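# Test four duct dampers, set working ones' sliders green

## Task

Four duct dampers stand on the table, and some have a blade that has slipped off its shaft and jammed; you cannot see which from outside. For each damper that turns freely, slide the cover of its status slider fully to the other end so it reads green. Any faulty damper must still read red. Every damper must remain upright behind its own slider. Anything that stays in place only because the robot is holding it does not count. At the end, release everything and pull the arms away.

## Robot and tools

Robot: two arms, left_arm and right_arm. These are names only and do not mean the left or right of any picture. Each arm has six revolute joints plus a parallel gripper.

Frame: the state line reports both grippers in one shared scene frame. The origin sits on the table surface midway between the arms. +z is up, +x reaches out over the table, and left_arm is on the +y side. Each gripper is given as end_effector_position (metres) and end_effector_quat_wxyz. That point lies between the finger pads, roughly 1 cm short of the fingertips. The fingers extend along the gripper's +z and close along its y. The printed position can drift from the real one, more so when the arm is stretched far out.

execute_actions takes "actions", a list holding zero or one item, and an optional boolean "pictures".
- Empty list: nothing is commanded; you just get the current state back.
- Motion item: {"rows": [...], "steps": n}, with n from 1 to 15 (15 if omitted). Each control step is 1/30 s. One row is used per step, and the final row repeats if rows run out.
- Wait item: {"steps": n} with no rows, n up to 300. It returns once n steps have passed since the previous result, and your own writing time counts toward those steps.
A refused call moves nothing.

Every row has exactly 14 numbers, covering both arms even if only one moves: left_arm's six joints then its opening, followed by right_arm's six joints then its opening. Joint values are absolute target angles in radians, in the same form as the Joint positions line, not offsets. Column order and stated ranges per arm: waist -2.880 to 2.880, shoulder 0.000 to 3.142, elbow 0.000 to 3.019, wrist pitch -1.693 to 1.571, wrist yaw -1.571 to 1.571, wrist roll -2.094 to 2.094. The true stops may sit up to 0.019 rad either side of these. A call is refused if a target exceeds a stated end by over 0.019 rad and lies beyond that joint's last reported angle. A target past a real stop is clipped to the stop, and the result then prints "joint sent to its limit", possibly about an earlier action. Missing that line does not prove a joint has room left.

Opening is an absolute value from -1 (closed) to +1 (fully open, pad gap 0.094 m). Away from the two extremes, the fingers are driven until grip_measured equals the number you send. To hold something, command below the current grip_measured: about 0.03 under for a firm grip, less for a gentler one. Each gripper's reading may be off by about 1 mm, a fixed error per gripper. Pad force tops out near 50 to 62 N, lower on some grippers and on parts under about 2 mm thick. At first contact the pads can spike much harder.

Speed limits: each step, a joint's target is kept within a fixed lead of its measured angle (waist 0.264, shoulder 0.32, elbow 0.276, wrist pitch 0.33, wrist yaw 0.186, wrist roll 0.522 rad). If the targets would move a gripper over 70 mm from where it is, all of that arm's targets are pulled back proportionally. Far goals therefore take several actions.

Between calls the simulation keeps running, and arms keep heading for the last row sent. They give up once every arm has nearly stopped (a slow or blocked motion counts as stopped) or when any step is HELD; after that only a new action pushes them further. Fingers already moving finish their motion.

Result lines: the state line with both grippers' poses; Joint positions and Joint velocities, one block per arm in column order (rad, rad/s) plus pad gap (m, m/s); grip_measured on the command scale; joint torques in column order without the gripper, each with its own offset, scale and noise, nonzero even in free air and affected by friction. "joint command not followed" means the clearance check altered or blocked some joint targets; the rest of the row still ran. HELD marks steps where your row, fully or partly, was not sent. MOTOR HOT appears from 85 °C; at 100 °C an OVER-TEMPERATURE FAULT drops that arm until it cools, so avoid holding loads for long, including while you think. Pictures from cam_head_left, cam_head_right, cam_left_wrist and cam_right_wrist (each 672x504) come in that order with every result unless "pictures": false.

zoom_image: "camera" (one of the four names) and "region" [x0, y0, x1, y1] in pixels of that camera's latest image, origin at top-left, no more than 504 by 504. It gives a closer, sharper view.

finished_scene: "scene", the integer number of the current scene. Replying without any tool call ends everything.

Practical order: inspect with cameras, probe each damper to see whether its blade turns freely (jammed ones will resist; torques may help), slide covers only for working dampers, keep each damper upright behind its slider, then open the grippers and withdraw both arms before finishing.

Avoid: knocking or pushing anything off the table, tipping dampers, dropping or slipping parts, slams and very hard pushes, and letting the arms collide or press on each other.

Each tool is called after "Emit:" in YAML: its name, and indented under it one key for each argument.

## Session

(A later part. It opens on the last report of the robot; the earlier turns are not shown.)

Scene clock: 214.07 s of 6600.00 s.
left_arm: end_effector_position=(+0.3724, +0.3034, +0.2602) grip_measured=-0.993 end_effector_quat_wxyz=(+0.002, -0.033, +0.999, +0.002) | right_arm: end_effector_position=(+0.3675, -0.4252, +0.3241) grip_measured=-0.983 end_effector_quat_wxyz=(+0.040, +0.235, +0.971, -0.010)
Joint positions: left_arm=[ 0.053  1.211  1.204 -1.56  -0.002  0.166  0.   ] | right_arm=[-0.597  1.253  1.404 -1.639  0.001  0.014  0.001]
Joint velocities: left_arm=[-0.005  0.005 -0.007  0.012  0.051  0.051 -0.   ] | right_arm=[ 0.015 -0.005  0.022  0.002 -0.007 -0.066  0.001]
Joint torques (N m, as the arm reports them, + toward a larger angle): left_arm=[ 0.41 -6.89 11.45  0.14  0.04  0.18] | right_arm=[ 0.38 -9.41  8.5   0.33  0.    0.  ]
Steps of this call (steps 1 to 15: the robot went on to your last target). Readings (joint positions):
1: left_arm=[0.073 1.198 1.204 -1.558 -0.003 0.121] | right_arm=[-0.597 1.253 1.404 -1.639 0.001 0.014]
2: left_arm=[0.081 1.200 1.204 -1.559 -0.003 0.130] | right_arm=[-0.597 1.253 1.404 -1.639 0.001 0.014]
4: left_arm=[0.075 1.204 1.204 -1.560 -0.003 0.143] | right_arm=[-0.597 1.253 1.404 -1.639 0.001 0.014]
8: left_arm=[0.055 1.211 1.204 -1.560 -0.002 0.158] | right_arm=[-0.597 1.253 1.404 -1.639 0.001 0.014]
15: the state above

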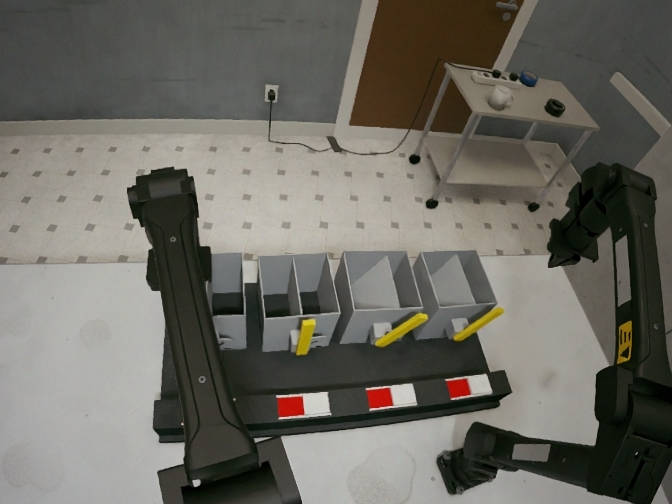

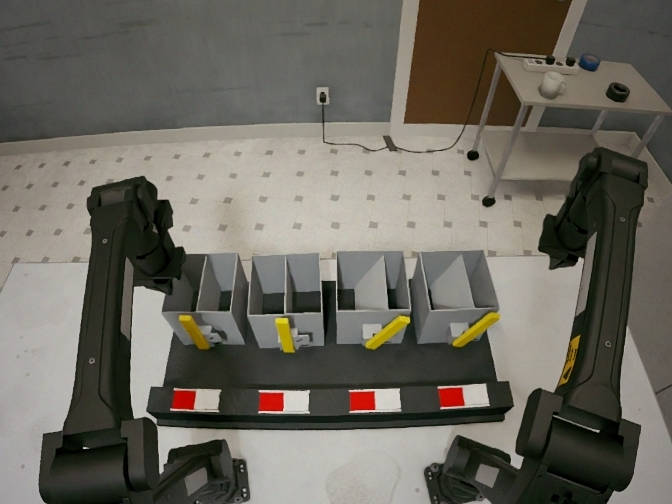

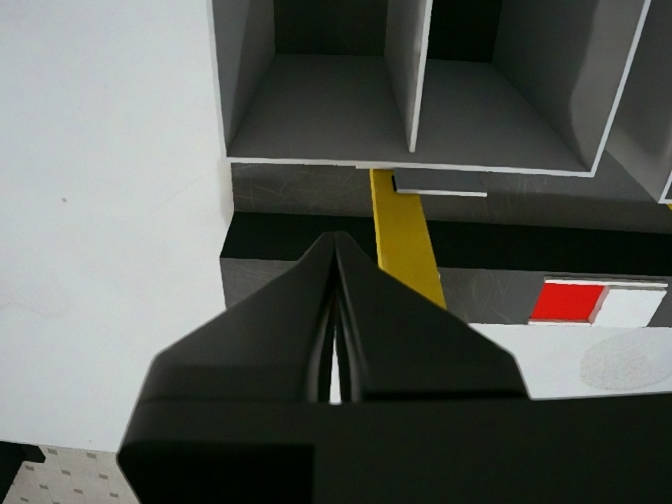

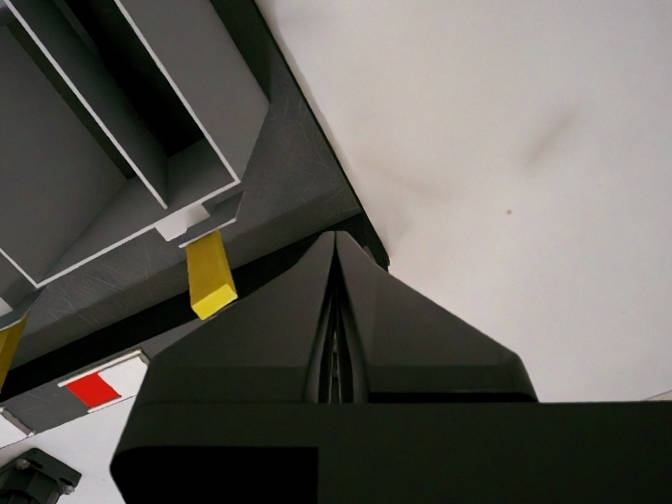

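Emit:
execute_actions:
  actions:
    - {"rows":[[0.065,1.23,1.18,-1.51,0,0.18,-1,-0.6,1.25,1.4,-1.65,0,0,-1],[0.065,1.245,1.13,-1.45,0,0.18,-1,-0.6,1.25,1.4,-1.65,0,0,-1],[0.065,1.26,1.09,-1.39,0,0.18,-1,-0.6,1.25,1.4,-1.65,0,0,-1],[0.065,1.275,1.05,-1.34,0,0.18,-1,-0.6,1.25,1.4,-1.65,0,0,-1],[0.065,1.285,1.02,-1.3,0,0.18,-1,-0.6,1.25,1.4,-1.65,0,0,-1]],"steps":15}

Emit:
execute_actions:
  actions:
    - {"rows":[[0.065,1.285,1.02,-1.3,0,0.18,-0.5,-0.6,1.25,1.4,-1.65,0,0,-1],[0.065,1.285,1.02,-1.3,0,0.18,-0.5,-0.6,1.25,1.4,-1.65,0,0,-1],[0.065,1.285,1.02,-1.3,0,0.18,-0.2,-0.6,1.25,1.4,-1.65,0,0,-1],[0.065,1.285,1.02,-1.3,0,0.18,-0.2,-0.6,1.25,1.4,-1.65,0,0,-1],[0.065,1.285,1.02,-1.3,0,0.18,0.1,-0.6,1.25,1.4,-1.65,0,0,-1],[0.065,1.285,1.02,-1.3,0,0.18,0.1,-0.6,1.25,1.4,-1.65,0,0,-1],[0.065,1.285,1.02,-1.3,0,0.18,0.5,-0.6,1.25,1.4,-1.65,0,0,-1]],"steps":15}

Scene clock: 221.20 s of 6600.00 s.
left_arm: end_effector_position=(+0.3852, +0.3078, +0.1620) grip_measured=-0.993 end_effector_quat_wxyz=(-0.005, -0.034, +0.999, -0.001) | right_arm: end_effector_position=(+0.3675, -0.4252, +0.3241) grip_measured=-0.983 end_effector_quat_wxyz=(+0.040, +0.235, +0.971, -0.010)
Joint positions: left_arm=[ 0.058  1.295  1.015 -1.301  0.001  0.169  0.   ] | right_arm=[-0.597  1.253  1.404 -1.639  0.001  0.014  0.001]
Joint velocities: left_arm=[-0.005 -0.044  0.007 -0.012  0.007 -0.022 -0.001] | right_arm=[ 0.005 -0.005  0.007  0.002 -0.007  0.037 -0.   ]
Joint torques (N m, as the arm reports them, + toward a larger angle): left_arm=[  1.29 -10.04   9.99   0.51  -0.06   0.22] | right_arm=[ 0.38 -9.43  8.5   0.33  0.    0.  ]
Steps of this call (steps 1 to 15: the robot went on to your last target; steps 16 to 90: nothing new was sent; then 3.63 s passed at rest; steps 91 to 105: all 15 steps of this action). Readings (joint positions):
91: left_arm=[0.053 1.212 1.200 -1.552 -0.002 0.168] | right_arm=[-0.597 1.253 1.404 -1.639 0.001 0.014]
92: left_arm=[0.054 1.211 1.189 -1.528 -0.002 0.168] | right_arm=[-0.597 1.253 1.404 -1.639 0.001 0.014]
94: left_arm=[0.056 1.214 1.137 -1.439 -0.002 0.168] | right_arm=[-0.597 1.253 1.404 -1.639 0.001 0.014]
98: left_arm=[0.058 1.270 1.021 -1.327 -0.002 0.168] | right_arm=[-0.597 1.253 1.404 -1.639 0.001 0.014]
105: the state above

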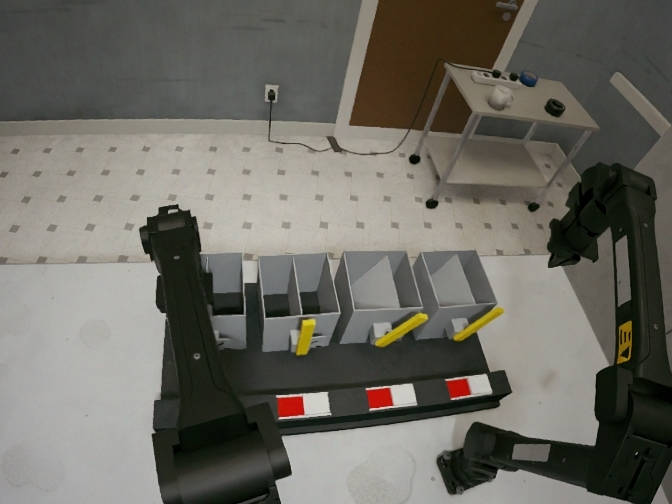

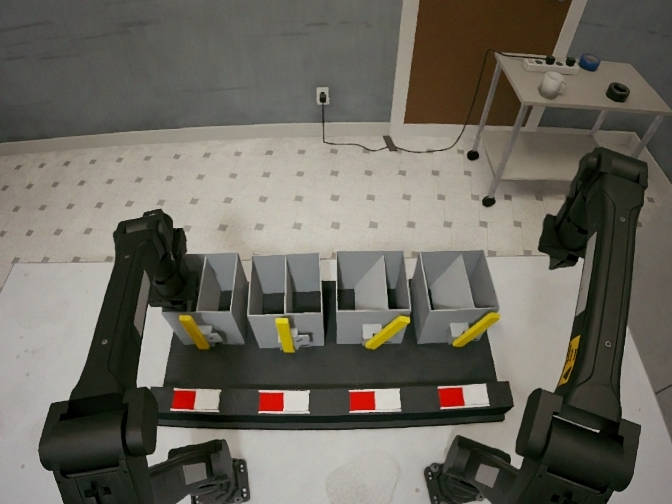

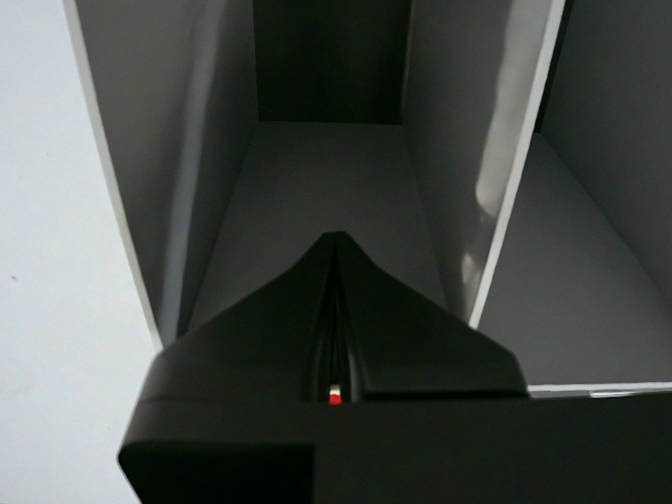

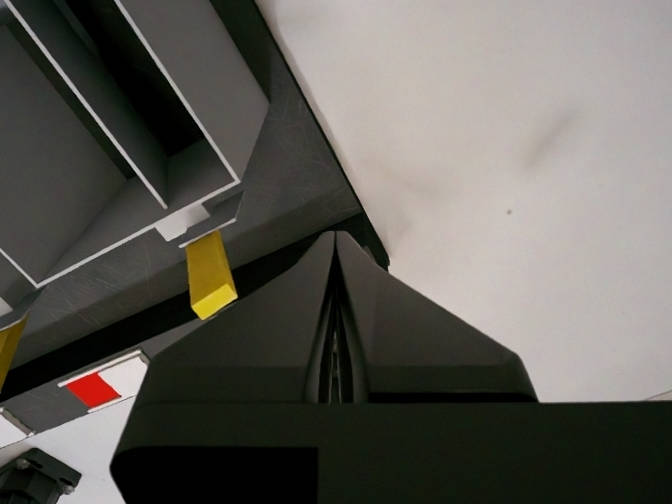

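Scene clock: 221.70 s of 6600.00 s.
left_arm: end_effector_position=(+0.3852, +0.3064, +0.1643) grip_measured=+0.496 end_effector_quat_wxyz=(-0.001, -0.031, +1.000, -0.004) | right_arm: end_effector_position=(+0.3675, -0.4252, +0.3241) grip_measured=-0.983 end_effector_quat_wxyz=(+0.040, +0.235, +0.971, -0.010)
Joint positions: left_arm=[ 0.058  1.288  1.015 -1.302  0.007  0.175  0.07 ] | right_arm=[-0.597  1.253  1.404 -1.639  0.001  0.014  0.001]
Joint velocities: left_arm=[ 0.005 -0.005  0.002 -0.002  0.022  0.066  0.001] | right_arm=[ 0.005  0.005 -0.007 -0.007  0.037  0.007 -0.   ]
Joint torques (N m, as the arm reports them, + toward a larger angle): left_arm=[ 0.79 -9.64 10.03  0.68 -0.31  0.13] | right_arm=[ 0.37 -9.48  8.49  0.35  0.    0.  ]
Steps of this call (steps 1 to 15: all 15 steps of this action). Readings (joint positions):
1: left_arm=[0.058 1.294 1.015 -1.301 0.001 0.169] | right_arm=[-0.597 1.253 1.404 -1.639 0.001 0.014]
2: left_arm=[0.058 1.292 1.015 -1.301 0.001 0.169] | right_arm=[-0.597 1.253 1.404 -1.639 0.001 0.014]
4: left_arm=[0.058 1.291 1.015 -1.301 0.001 0.169] | right_arm=[-0.597 1.253 1.404 -1.639 0.001 0.014]
8: left_arm=[0.059 1.289 1.015 -1.302 0.003 0.173] | right_arm=[-0.597 1.253 1.404 -1.639 0.001 0.014]
15: the state above

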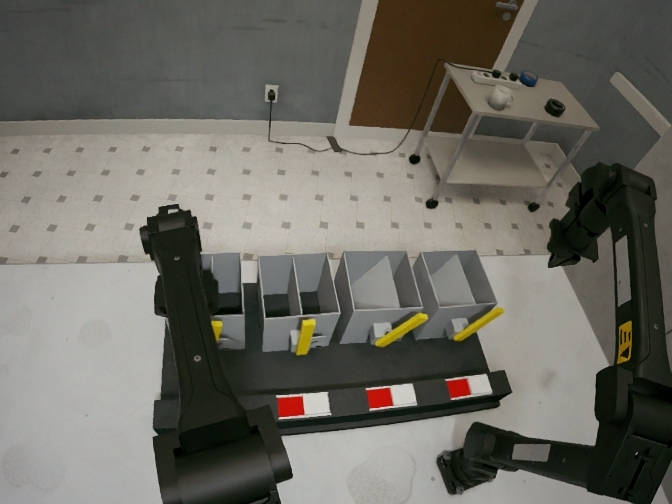

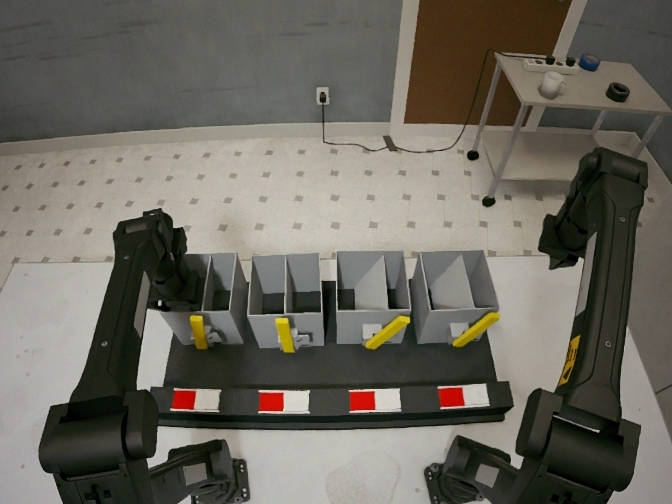

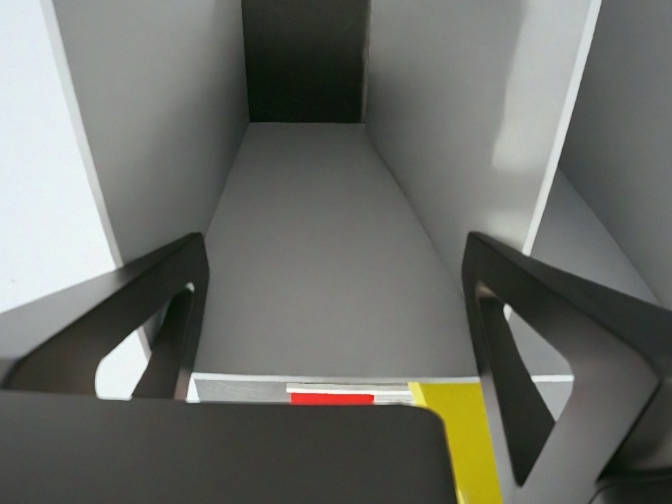

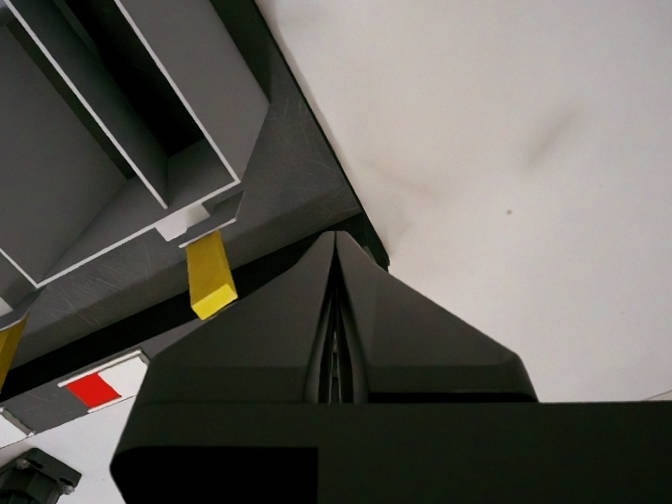

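Emit:
execute_actions:
  actions:
    - {"rows":[[0.065,1.285,1.02,-1.3,0,0.18,-1,-0.6,1.25,1.4,-1.65,0,0,-1],[0.065,1.285,1.02,-1.3,0,0.18,-1,-0.6,1.25,1.4,-1.65,0,0,-1],[0.065,1.285,1.02,-1.3,0,0.18,-1,-0.6,1.25,1.4,-1.65,0,0,-1],[0.065,1.26,1.09,-1.39,0,0.18,-1,-0.6,1.25,1.4,-1.65,0,0,-1],[0.065,1.24,1.16,-1.48,0,0.18,-1,-0.6,1.25,1.4,-1.65,0,0,-1],[0.065,1.2,1.22,-1.57,0,0.18,-1,-0.6,1.25,1.4,-1.65,0,0,-1],[0.065,1.15,1.22,-1.62,0,0.18,-1,-0.6,1.25,1.4,-1.65,0,0,-1],[0.065,1.05,1.18,-1.67,0,0.18,-1,-0.6,1.25,1.4,-1.65,0,0,-1],[0.0,0.95,1.12,-1.68,0,0.1,-1,-0.6,1.25,1.4,-1.65,0,0,-1],[-0.1,0.85,1.05,-1.68,0,0,-1,-0.6,1.25,1.4,-1.65,0,0,-1],[-0.2,0.75,0.97,-1.68,0,-0.1,-1,-0.6,1.25,1.4,-1.65,0,0,-1],[-0.3,0.65,0.89,-1.68,0,-0.2,-1,-0.6,1.25,1.4,-1.65,0,0,-1],[-0.4,0.55,0.8,-1.68,0,-0.3,-1,-0.6,1.25,1.4,-1.65,0,0,-1],[-0.5,0.45,0.7,-1.68,0,-0.38,-1,-0.6,1.25,1.4,-1.65,0,0,-1]],"steps":15}

Emit:
execute_actions:
  actions:
    - {"steps":30}

Scene clock: 244.40 s of 6600.00 s.
left_arm: end_effector_position=(+0.2650, +0.2297, +0.2456) grip_measured=-0.993 end_effector_quat_wxyz=(+0.019, -0.017, +1.000, +0.001) | right_arm: end_effector_position=(+0.3675, -0.4252, +0.3241) grip_measured=-0.983 end_effector_quat_wxyz=(+0.040, +0.235, +0.971, -0.010)
Joint positions: left_arm=[-0.163  0.866  0.94  -1.606 -0.001 -0.016  0.   ] | right_arm=[-0.597  1.253  1.404 -1.639  0.001  0.014  0.001]
Joint velocities: left_arm=[-1.568 -1.998 -1.35  -0.271  0.037 -1.062 -0.   ] | right_arm=[ 0.005 -0.015 -0.002 -0.007 -0.007 -0.037 -0.001]
Joint torques (N m, as the arm reports them, + toward a larger angle): left_arm=[ 1.91 -1.44  8.47  0.4  -0.06 -0.03] | right_arm=[ 0.37 -9.45  8.5   0.33  0.    0.  ]
Steps of this call (steps 1 to 15: the robot went on to your last target; steps 16 to 90: nothing new was sent; then 19.20 s passed at rest; steps 91 to 105: all 15 steps of this action). Readings (joint positions):
91: left_arm=[0.058 1.288 1.015 -1.302 0.006 0.175] | right_arm=[-0.597 1.253 1.404 -1.639 0.001 0.014]
92: left_arm=[0.058 1.288 1.015 -1.302 0.004 0.175] | right_arm=[-0.597 1.253 1.404 -1.639 0.001 0.014]
94: left_arm=[0.059 1.287 1.019 -1.315 0.002 0.175] | right_arm=[-0.597 1.253 1.404 -1.639 0.001 0.014]
98: left_arm=[0.059 1.256 1.099 -1.486 0.001 0.175] | right_arm=[-0.597 1.253 1.404 -1.639 0.001 0.014]
105: the state above

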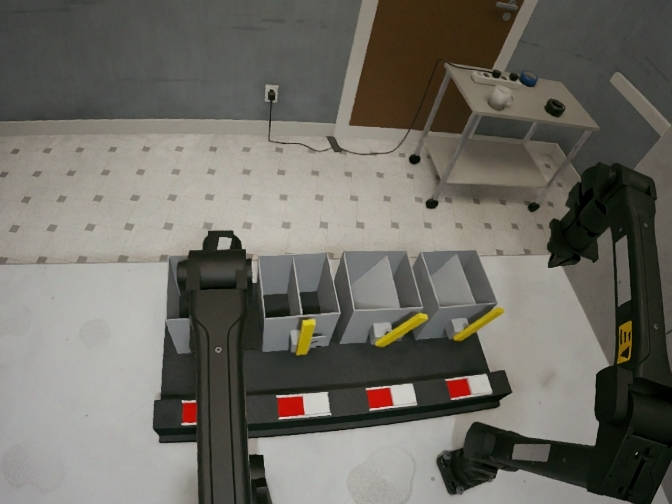

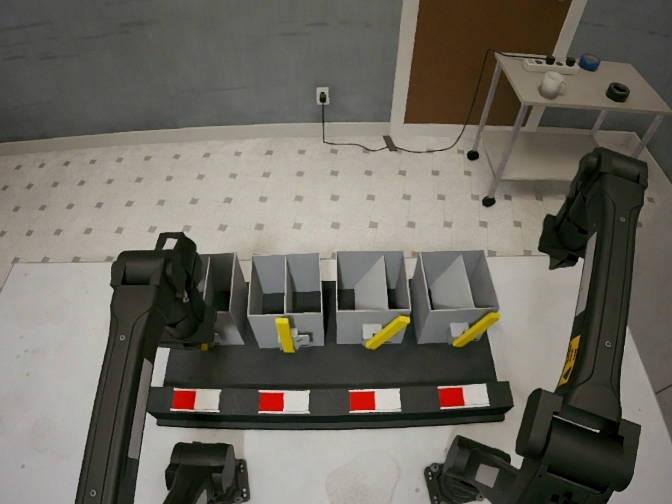

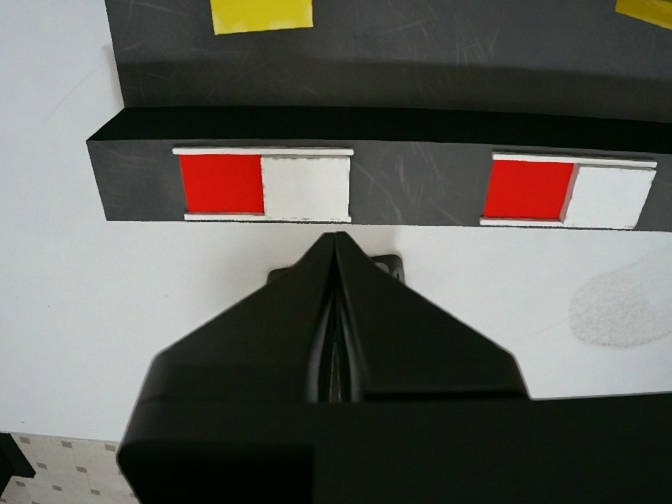

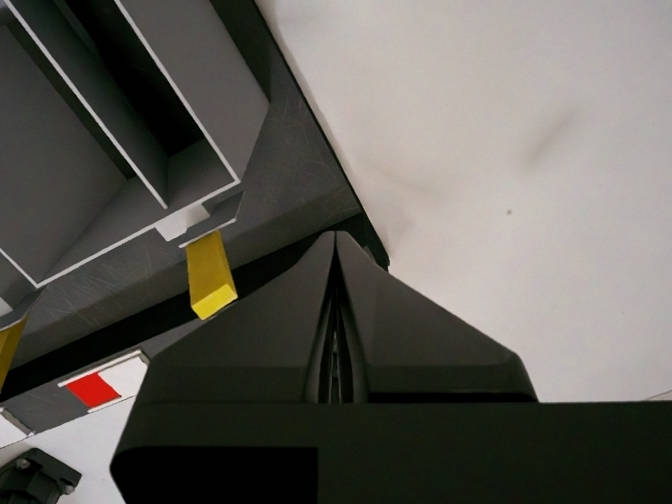

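Scene clock: 245.40 s of 6600.00 s.
left_arm: end_effector_position=(+0.1535, +0.1890, +0.2040) grip_measured=-0.993 end_effector_quat_wxyz=(+0.058, -0.020, +0.998, -0.022) | right_arm: end_effector_position=(+0.3675, -0.4252, +0.3241) grip_measured=-0.983 end_effector_quat_wxyz=(+0.040, +0.235, +0.971, -0.010)
Joint positions: left_arm=[-0.507  0.456  0.693 -1.684  0.003 -0.368  0.   ] | right_arm=[-0.597  1.253  1.404 -1.639  0.001  0.014  0.001]
Joint velocities: left_arm=[-0.015 -0.005 -0.002 -0.017 -0.051 -0.081 -0.001] | right_arm=[ 0.005 -0.005 -0.027 -0.007  0.022 -0.022  0.   ]
Joint torques (N m, as the arm reports them, + toward a larger angle): left_arm=[ 1.85  1.63 10.65  0.8  -0.23 -0.04] | right_arm=[ 0.38 -9.45  8.5   0.34  0.    0.  ]
Steps of this call (steps 1 to 30: the robot went on to your last target). Readings (joint positions):
1: left_arm=[-0.219 0.796 0.891 -1.616 -0.000 -0.055] | right_arm=[-0.597 1.253 1.404 -1.639 0.001 0.014]
2: left_arm=[-0.280 0.722 0.842 -1.626 -0.000 -0.096] | right_arm=[-0.597 1.253 1.404 -1.639 0.001 0.014]
4: left_arm=[-0.417 0.558 0.751 -1.650 0.002 -0.185] | right_arm=[-0.597 1.253 1.404 -1.639 0.001 0.014]
8: left_arm=[-0.518 0.388 0.693 -1.684 0.003 -0.293] | right_arm=[-0.597 1.253 1.404 -1.639 0.001 0.014]
30: the state above

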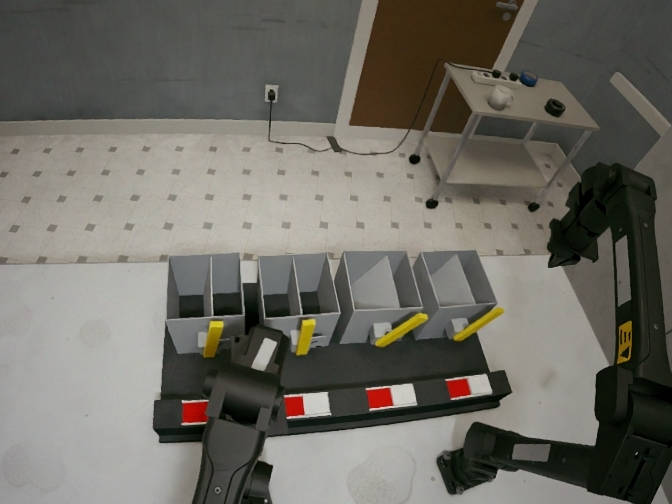

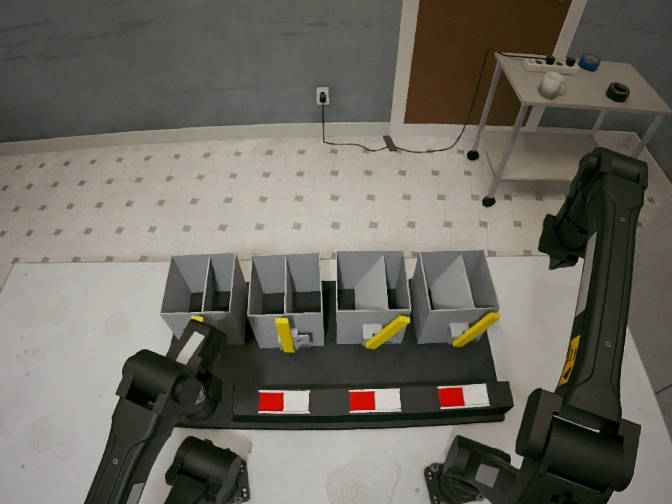

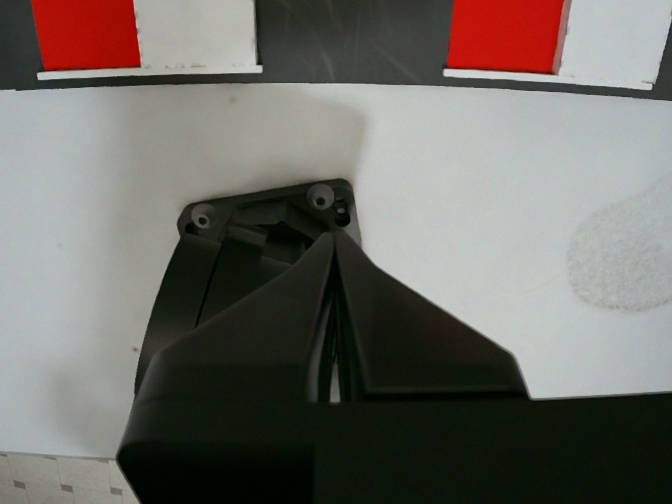

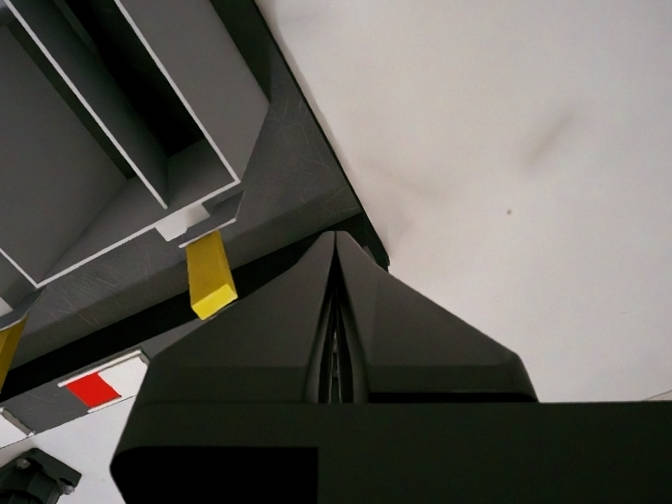

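Emit:
execute_actions:
  actions:
    - {"rows":[[-0.48,0.47,0.64,-1.65,0,-0.36,-1,-0.6,1.25,1.4,-1.65,0,0,-1],[-0.46,0.48,0.59,-1.62,0,-0.34,-1,-0.6,1.25,1.4,-1.65,0,0,-1],[-0.44,0.49,0.54,-1.59,0,-0.32,-1,-0.6,1.25,1.4,-1.65,0,0,-1],[-0.42,0.5,0.5,-1.56,0,-0.3,-1,-0.6,1.25,1.4,-1.65,0,0,-1],[-0.4,0.5,0.47,-1.54,0,-0.28,-1,-0.6,1.25,1.4,-1.65,0,0,-1]],"steps":15}

Scene clock: 261.73 s of 6600.00 s.
left_arm: end_effector_position=(+0.1377, +0.2049, +0.1034) grip_measured=-0.993 end_effector_quat_wxyz=(-0.022, -0.038, +0.999, +0.005) | right_arm: end_effector_position=(+0.3675, -0.4252, +0.3241) grip_measured=-0.983 end_effector_quat_wxyz=(+0.040, +0.235, +0.971, -0.010)
Joint positions: left_arm=[-0.4    0.507  0.442 -1.551  0.003 -0.297  0.   ] | right_arm=[-0.597  1.253  1.404 -1.639  0.001  0.014  0.001]
Joint velocities: left_arm=[-0.005 -0.024 -0.002  0.032  0.007  0.051 -0.001] | right_arm=[-0.015 -0.005  0.002 -0.007  0.007  0.051  0.   ]
Joint torques (N m, as the arm reports them, + toward a larger angle): left_arm=[ 0.74  1.09 12.45  0.87 -0.22  0.19] | right_arm=[ 0.37 -9.45  8.5   0.33  0.    0.  ]
Steps of this call (steps 1 to 15: the robot went on to your last target; steps 16 to 90: nothing new was sent; then 12.83 s passed at rest; steps 91 to 105: all 15 steps of this action). Readings (joint positions):
91: left_arm=[-0.505 0.456 0.687 -1.679 0.003 -0.368] | right_arm=[-0.597 1.253 1.404 -1.639 0.001 0.014]
92: left_arm=[-0.498 0.456 0.670 -1.664 0.003 -0.365] | right_arm=[-0.597 1.253 1.404 -1.639 0.001 0.014]
94: left_arm=[-0.467 0.463 0.600 -1.615 0.003 -0.350] | right_arm=[-0.597 1.253 1.404 -1.639 0.001 0.014]
98: left_arm=[-0.403 0.504 0.453 -1.560 0.003 -0.316] | right_arm=[-0.597 1.253 1.404 -1.639 0.001 0.014]
105: the state above

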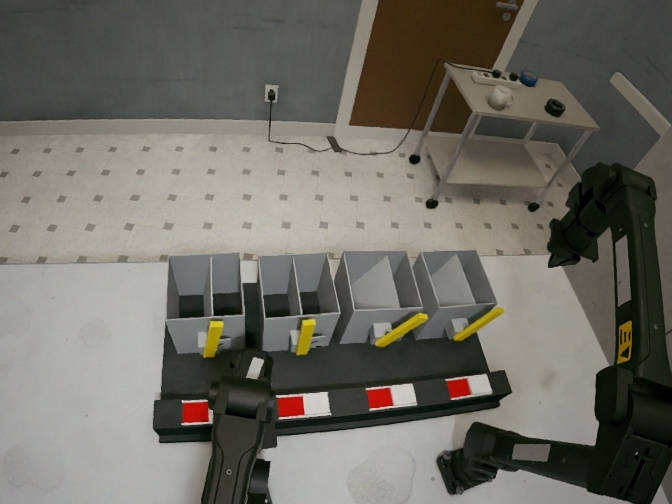

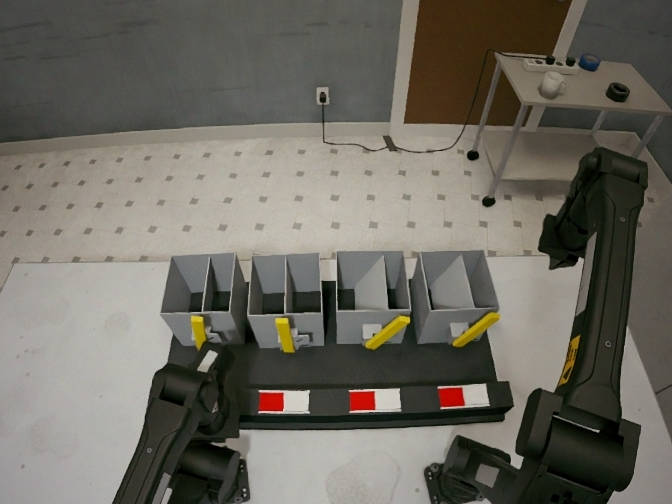

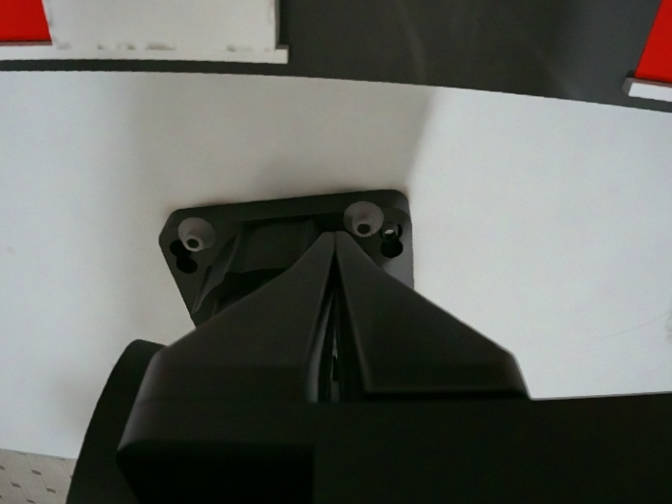

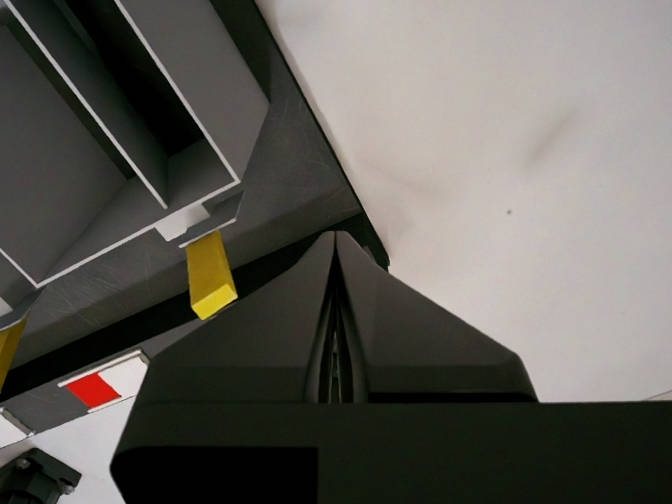

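Emit:
execute_actions:
  actions:
    - {"rows":[[-0.4,0.52,0.5,-1.55,0,-0.28,-1,-0.6,1.25,1.4,-1.65,0,0,-1],[-0.4,0.58,0.54,-1.53,0,-0.28,-1,-0.6,1.25,1.4,-1.65,0,0,-1],[-0.39,0.65,0.57,-1.49,0,-0.27,-1,-0.6,1.25,1.4,-1.65,0,0,-1],[-0.38,0.72,0.59,-1.44,0,-0.26,-1,-0.6,1.25,1.4,-1.65,0,0,-1],[-0.37,0.79,0.6,-1.38,0,-0.25,-1,-0.6,1.25,1.4,-1.65,0,0,-1],[-0.36,0.85,0.6,-1.32,0,-0.24,-1,-0.6,1.25,1.4,-1.65,0,0,-1]],"steps":15}

Scene clock: 271.07 s of 6600.00 s.
left_arm: end_effector_position=(+0.2305, +0.1909, +0.1126) grip_measured=-0.993 end_effector_quat_wxyz=(-0.015, -0.035, +0.999, +0.002) | right_arm: end_effector_position=(+0.3675, -0.4252, +0.3241) grip_measured=-0.983 end_effector_quat_wxyz=(+0.040, +0.235, +0.971, -0.010)
Joint positions: left_arm=[-0.365  0.863  0.587 -1.324  0.002 -0.255  0.   ] | right_arm=[-0.597  1.253  1.404 -1.639  0.001  0.014  0.001]
Joint velocities: left_arm=[-0.005 -0.23  -0.027 -0.002  0.007  0.007 -0.001] | right_arm=[-0.005 -0.005  0.002 -0.017 -0.007  0.007 -0.002]
Joint torques (N m, as the arm reports them, + toward a larger angle): left_arm=[ 1.47 -2.28 10.46  0.52 -0.16  0.13] | right_arm=[ 0.39 -9.41  8.5   0.33  0.    0.  ]
Steps of this call (steps 1 to 15: the robot went on to your last target; steps 16 to 90: nothing new was sent; then 5.83 s passed at rest; steps 91 to 105: all 15 steps of this action). Readings (joint positions):
91: left_arm=[-0.400 0.508 0.443 -1.551 0.003 -0.292] | right_arm=[-0.597 1.253 1.404 -1.639 0.001 0.014]
92: left_arm=[-0.400 0.515 0.448 -1.551 0.003 -0.292] | right_arm=[-0.597 1.253 1.404 -1.639 0.001 0.014]
94: left_arm=[-0.398 0.575 0.481 -1.526 0.003 -0.287] | right_arm=[-0.597 1.253 1.404 -1.639 0.001 0.014]
98: left_arm=[-0.372 0.824 0.577 -1.361 0.002 -0.268] | right_arm=[-0.597 1.253 1.404 -1.639 0.001 0.014]
105: the state above

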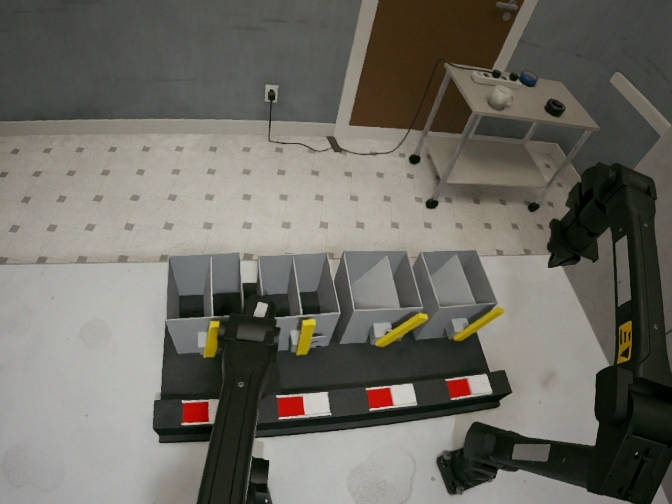

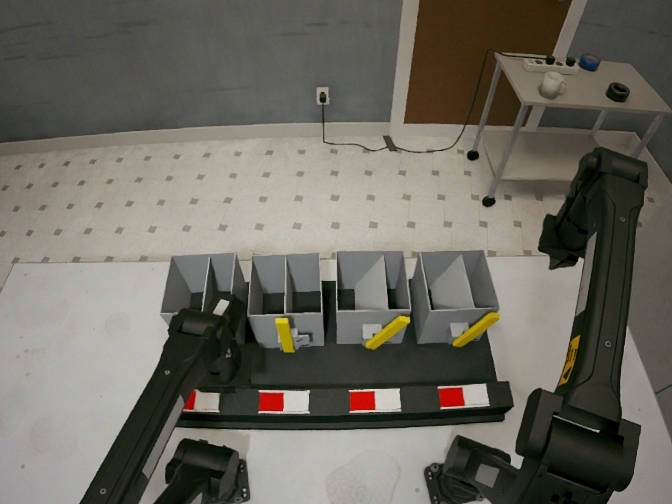

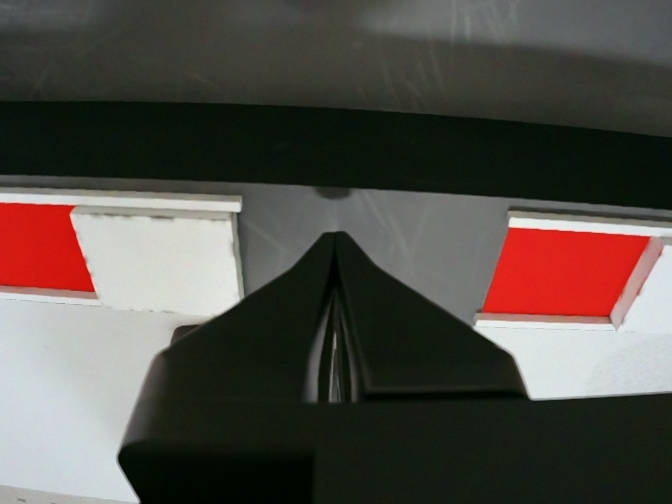

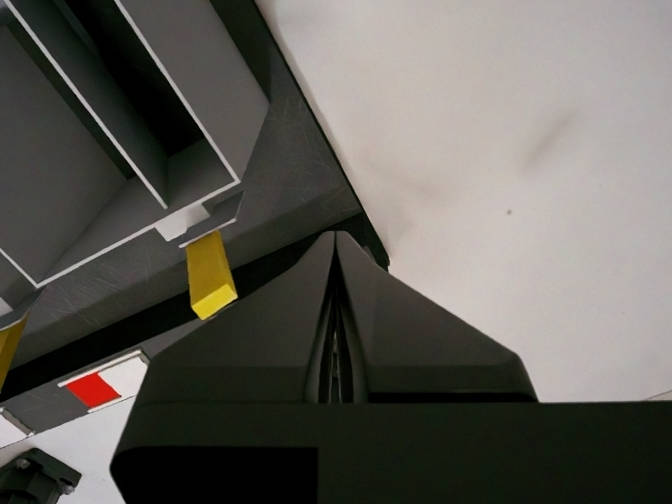

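Emit:
execute_actions:
  actions:
    - {"rows":[[-0.38,0.69,0.51,-1.39,0,-0.26,-1,-0.6,1.25,1.4,-1.65,0,0,-1]],"steps":15}

Scene clock: 290.57 s of 6600.00 s.
left_arm: end_effector_position=(+0.1905, +0.1972, +0.1066) grip_measured=-0.993 end_effector_quat_wxyz=(-0.001, -0.029, +1.000, -0.001) | right_arm: end_effector_position=(+0.3675, -0.4252, +0.3241) grip_measured=-0.983 end_effector_quat_wxyz=(+0.040, +0.235, +0.971, -0.010)
Joint positions: left_arm=[-0.373  0.687  0.5   -1.386  0.002 -0.252  0.   ] | right_arm=[-0.597  1.253  1.404 -1.639  0.001  0.014  0.001]
Joint velocities: left_arm=[ 0.005 -0.005  0.002 -0.007 -0.051 -0.007 -0.   ] | right_arm=[ 0.005  0.005 -0.002 -0.007  0.066  0.007 -0.001]
Joint torques (N m, as the arm reports them, + toward a larger angle): left_arm=[ 0.03  0.27 10.64  0.4  -0.19 -0.08] | right_arm=[ 0.38 -9.42  8.5   0.33  0.    0.  ]
Steps of this call (steps 1 to 30: the robot went on to your last target; steps 31 to 90: nothing new was sent; then 16.00 s passed at rest; steps 91 to 105: all 15 steps of this action). Readings (joint positions):
91: left_arm=[-0.366 0.836 0.579 -1.328 0.002 -0.252] | right_arm=[-0.597 1.253 1.404 -1.639 0.001 0.014]
92: left_arm=[-0.367 0.804 0.561 -1.339 0.002 -0.252] | right_arm=[-0.597 1.253 1.404 -1.639 0.001 0.014]
94: left_arm=[-0.371 0.724 0.521 -1.367 0.002 -0.252] | right_arm=[-0.597 1.253 1.404 -1.639 0.001 0.014]
98: left_arm=[-0.373 0.669 0.500 -1.386 0.002 -0.252] | right_arm=[-0.597 1.253 1.404 -1.639 0.001 0.014]
105: the state above

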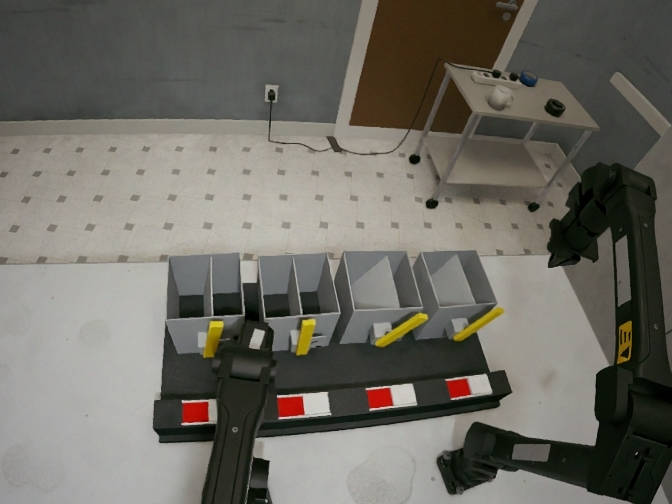

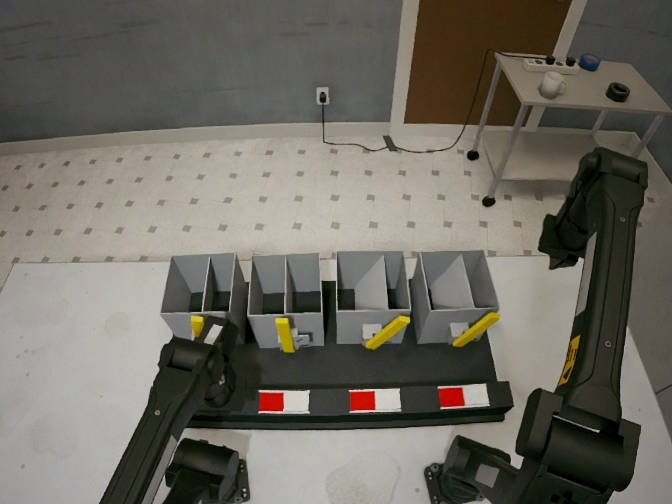

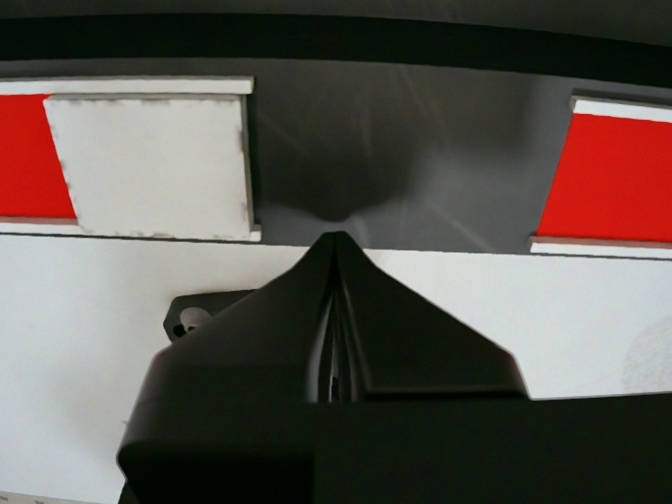

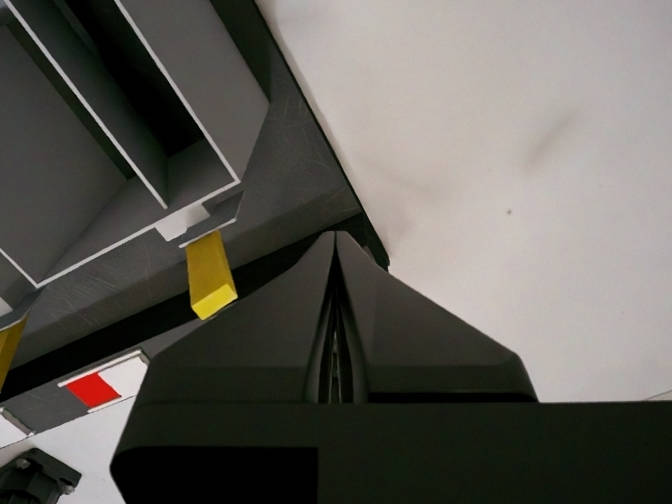

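Emit:
execute_actions:
  actions:
    - {"rows":[[-0.38,0.74,0.505,-1.35,0,-0.26,-1,-0.6,1.25,1.4,-1.65,0,0,-1]],"steps":12}

Scene clock: 297.13 s of 6600.00 s.
left_arm: end_effector_position=(+0.1950, +0.1963, +0.0993) grip_measured=-0.993 end_effector_quat_wxyz=(-0.016, -0.029, +0.999, +0.003) | right_arm: end_effector_position=(+0.3675, -0.4252, +0.3241) grip_measured=-0.983 end_effector_quat_wxyz=(+0.040, +0.235, +0.971, -0.010)
Joint positions: left_arm=[-0.373  0.743  0.5   -1.361  0.002 -0.252  0.   ] | right_arm=[-0.597  1.253  1.404 -1.639  0.001  0.014  0.001]
Joint velocities: left_arm=[-0.024  0.005 -0.002 -0.007  0.007  0.11  -0.001] | right_arm=[ 0.005 -0.005  0.012 -0.017  0.037 -0.007 -0.   ]
Joint torques (N m, as the arm reports them, + toward a larger angle): left_arm=[ 1.23 -0.75 10.09  0.93 -0.22 -0.03] | right_arm=[ 0.35 -9.42  8.5   0.33  0.    0.  ]
Steps of this call (steps 1 to 15: the robot went on to your last target; steps 16 to 90: nothing new was sent; then 3.17 s passed at rest; steps 91 to 102: all 12 steps of this action). Readings (joint positions):
91: left_arm=[-0.373 0.690 0.500 -1.382 0.002 -0.252] | right_arm=[-0.597 1.253 1.404 -1.639 0.001 0.014]
92: left_arm=[-0.373 0.700 0.500 -1.375 0.002 -0.252] | right_arm=[-0.597 1.253 1.404 -1.639 0.001 0.014]
94: left_arm=[-0.373 0.724 0.500 -1.365 0.002 -0.252] | right_arm=[-0.597 1.253 1.404 -1.639 0.001 0.014]
98: left_arm=[-0.373 0.743 0.500 -1.361 0.002 -0.252] | right_arm=[-0.597 1.253 1.404 -1.639 0.001 0.014]
102: the state above

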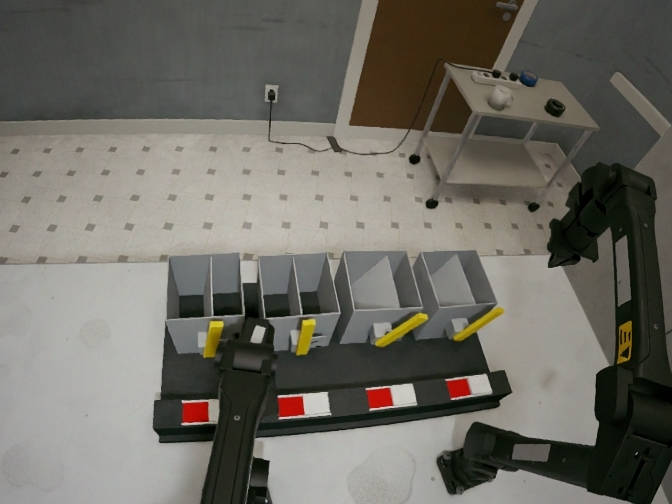

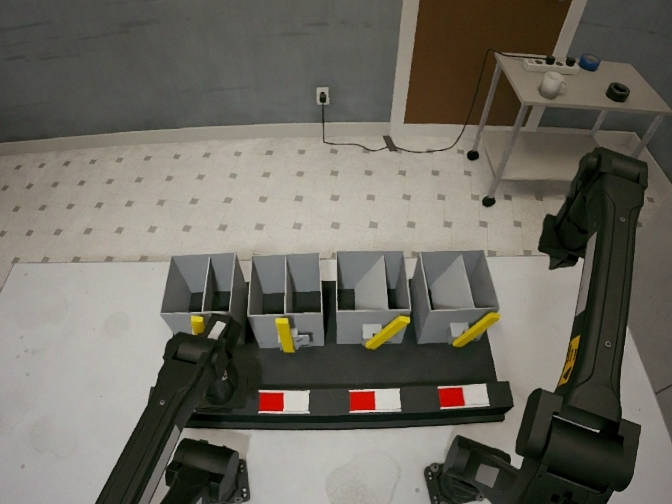

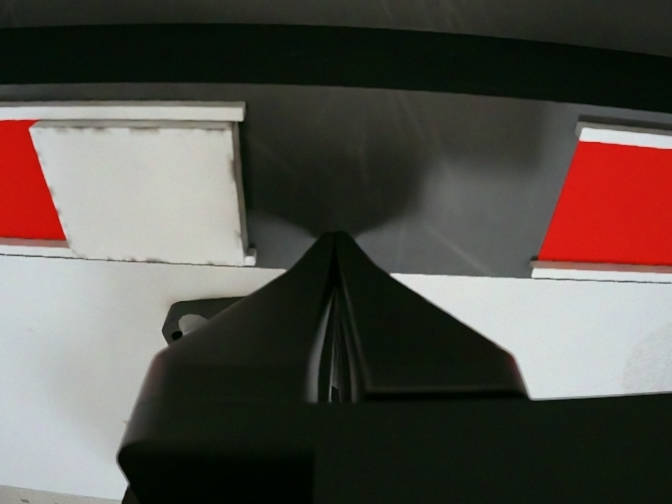

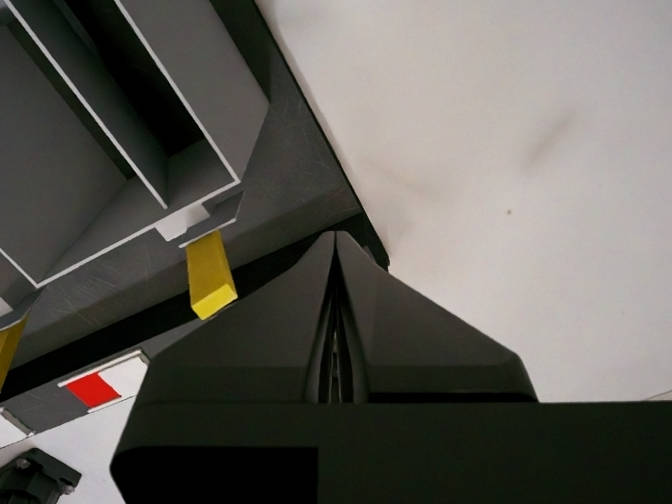

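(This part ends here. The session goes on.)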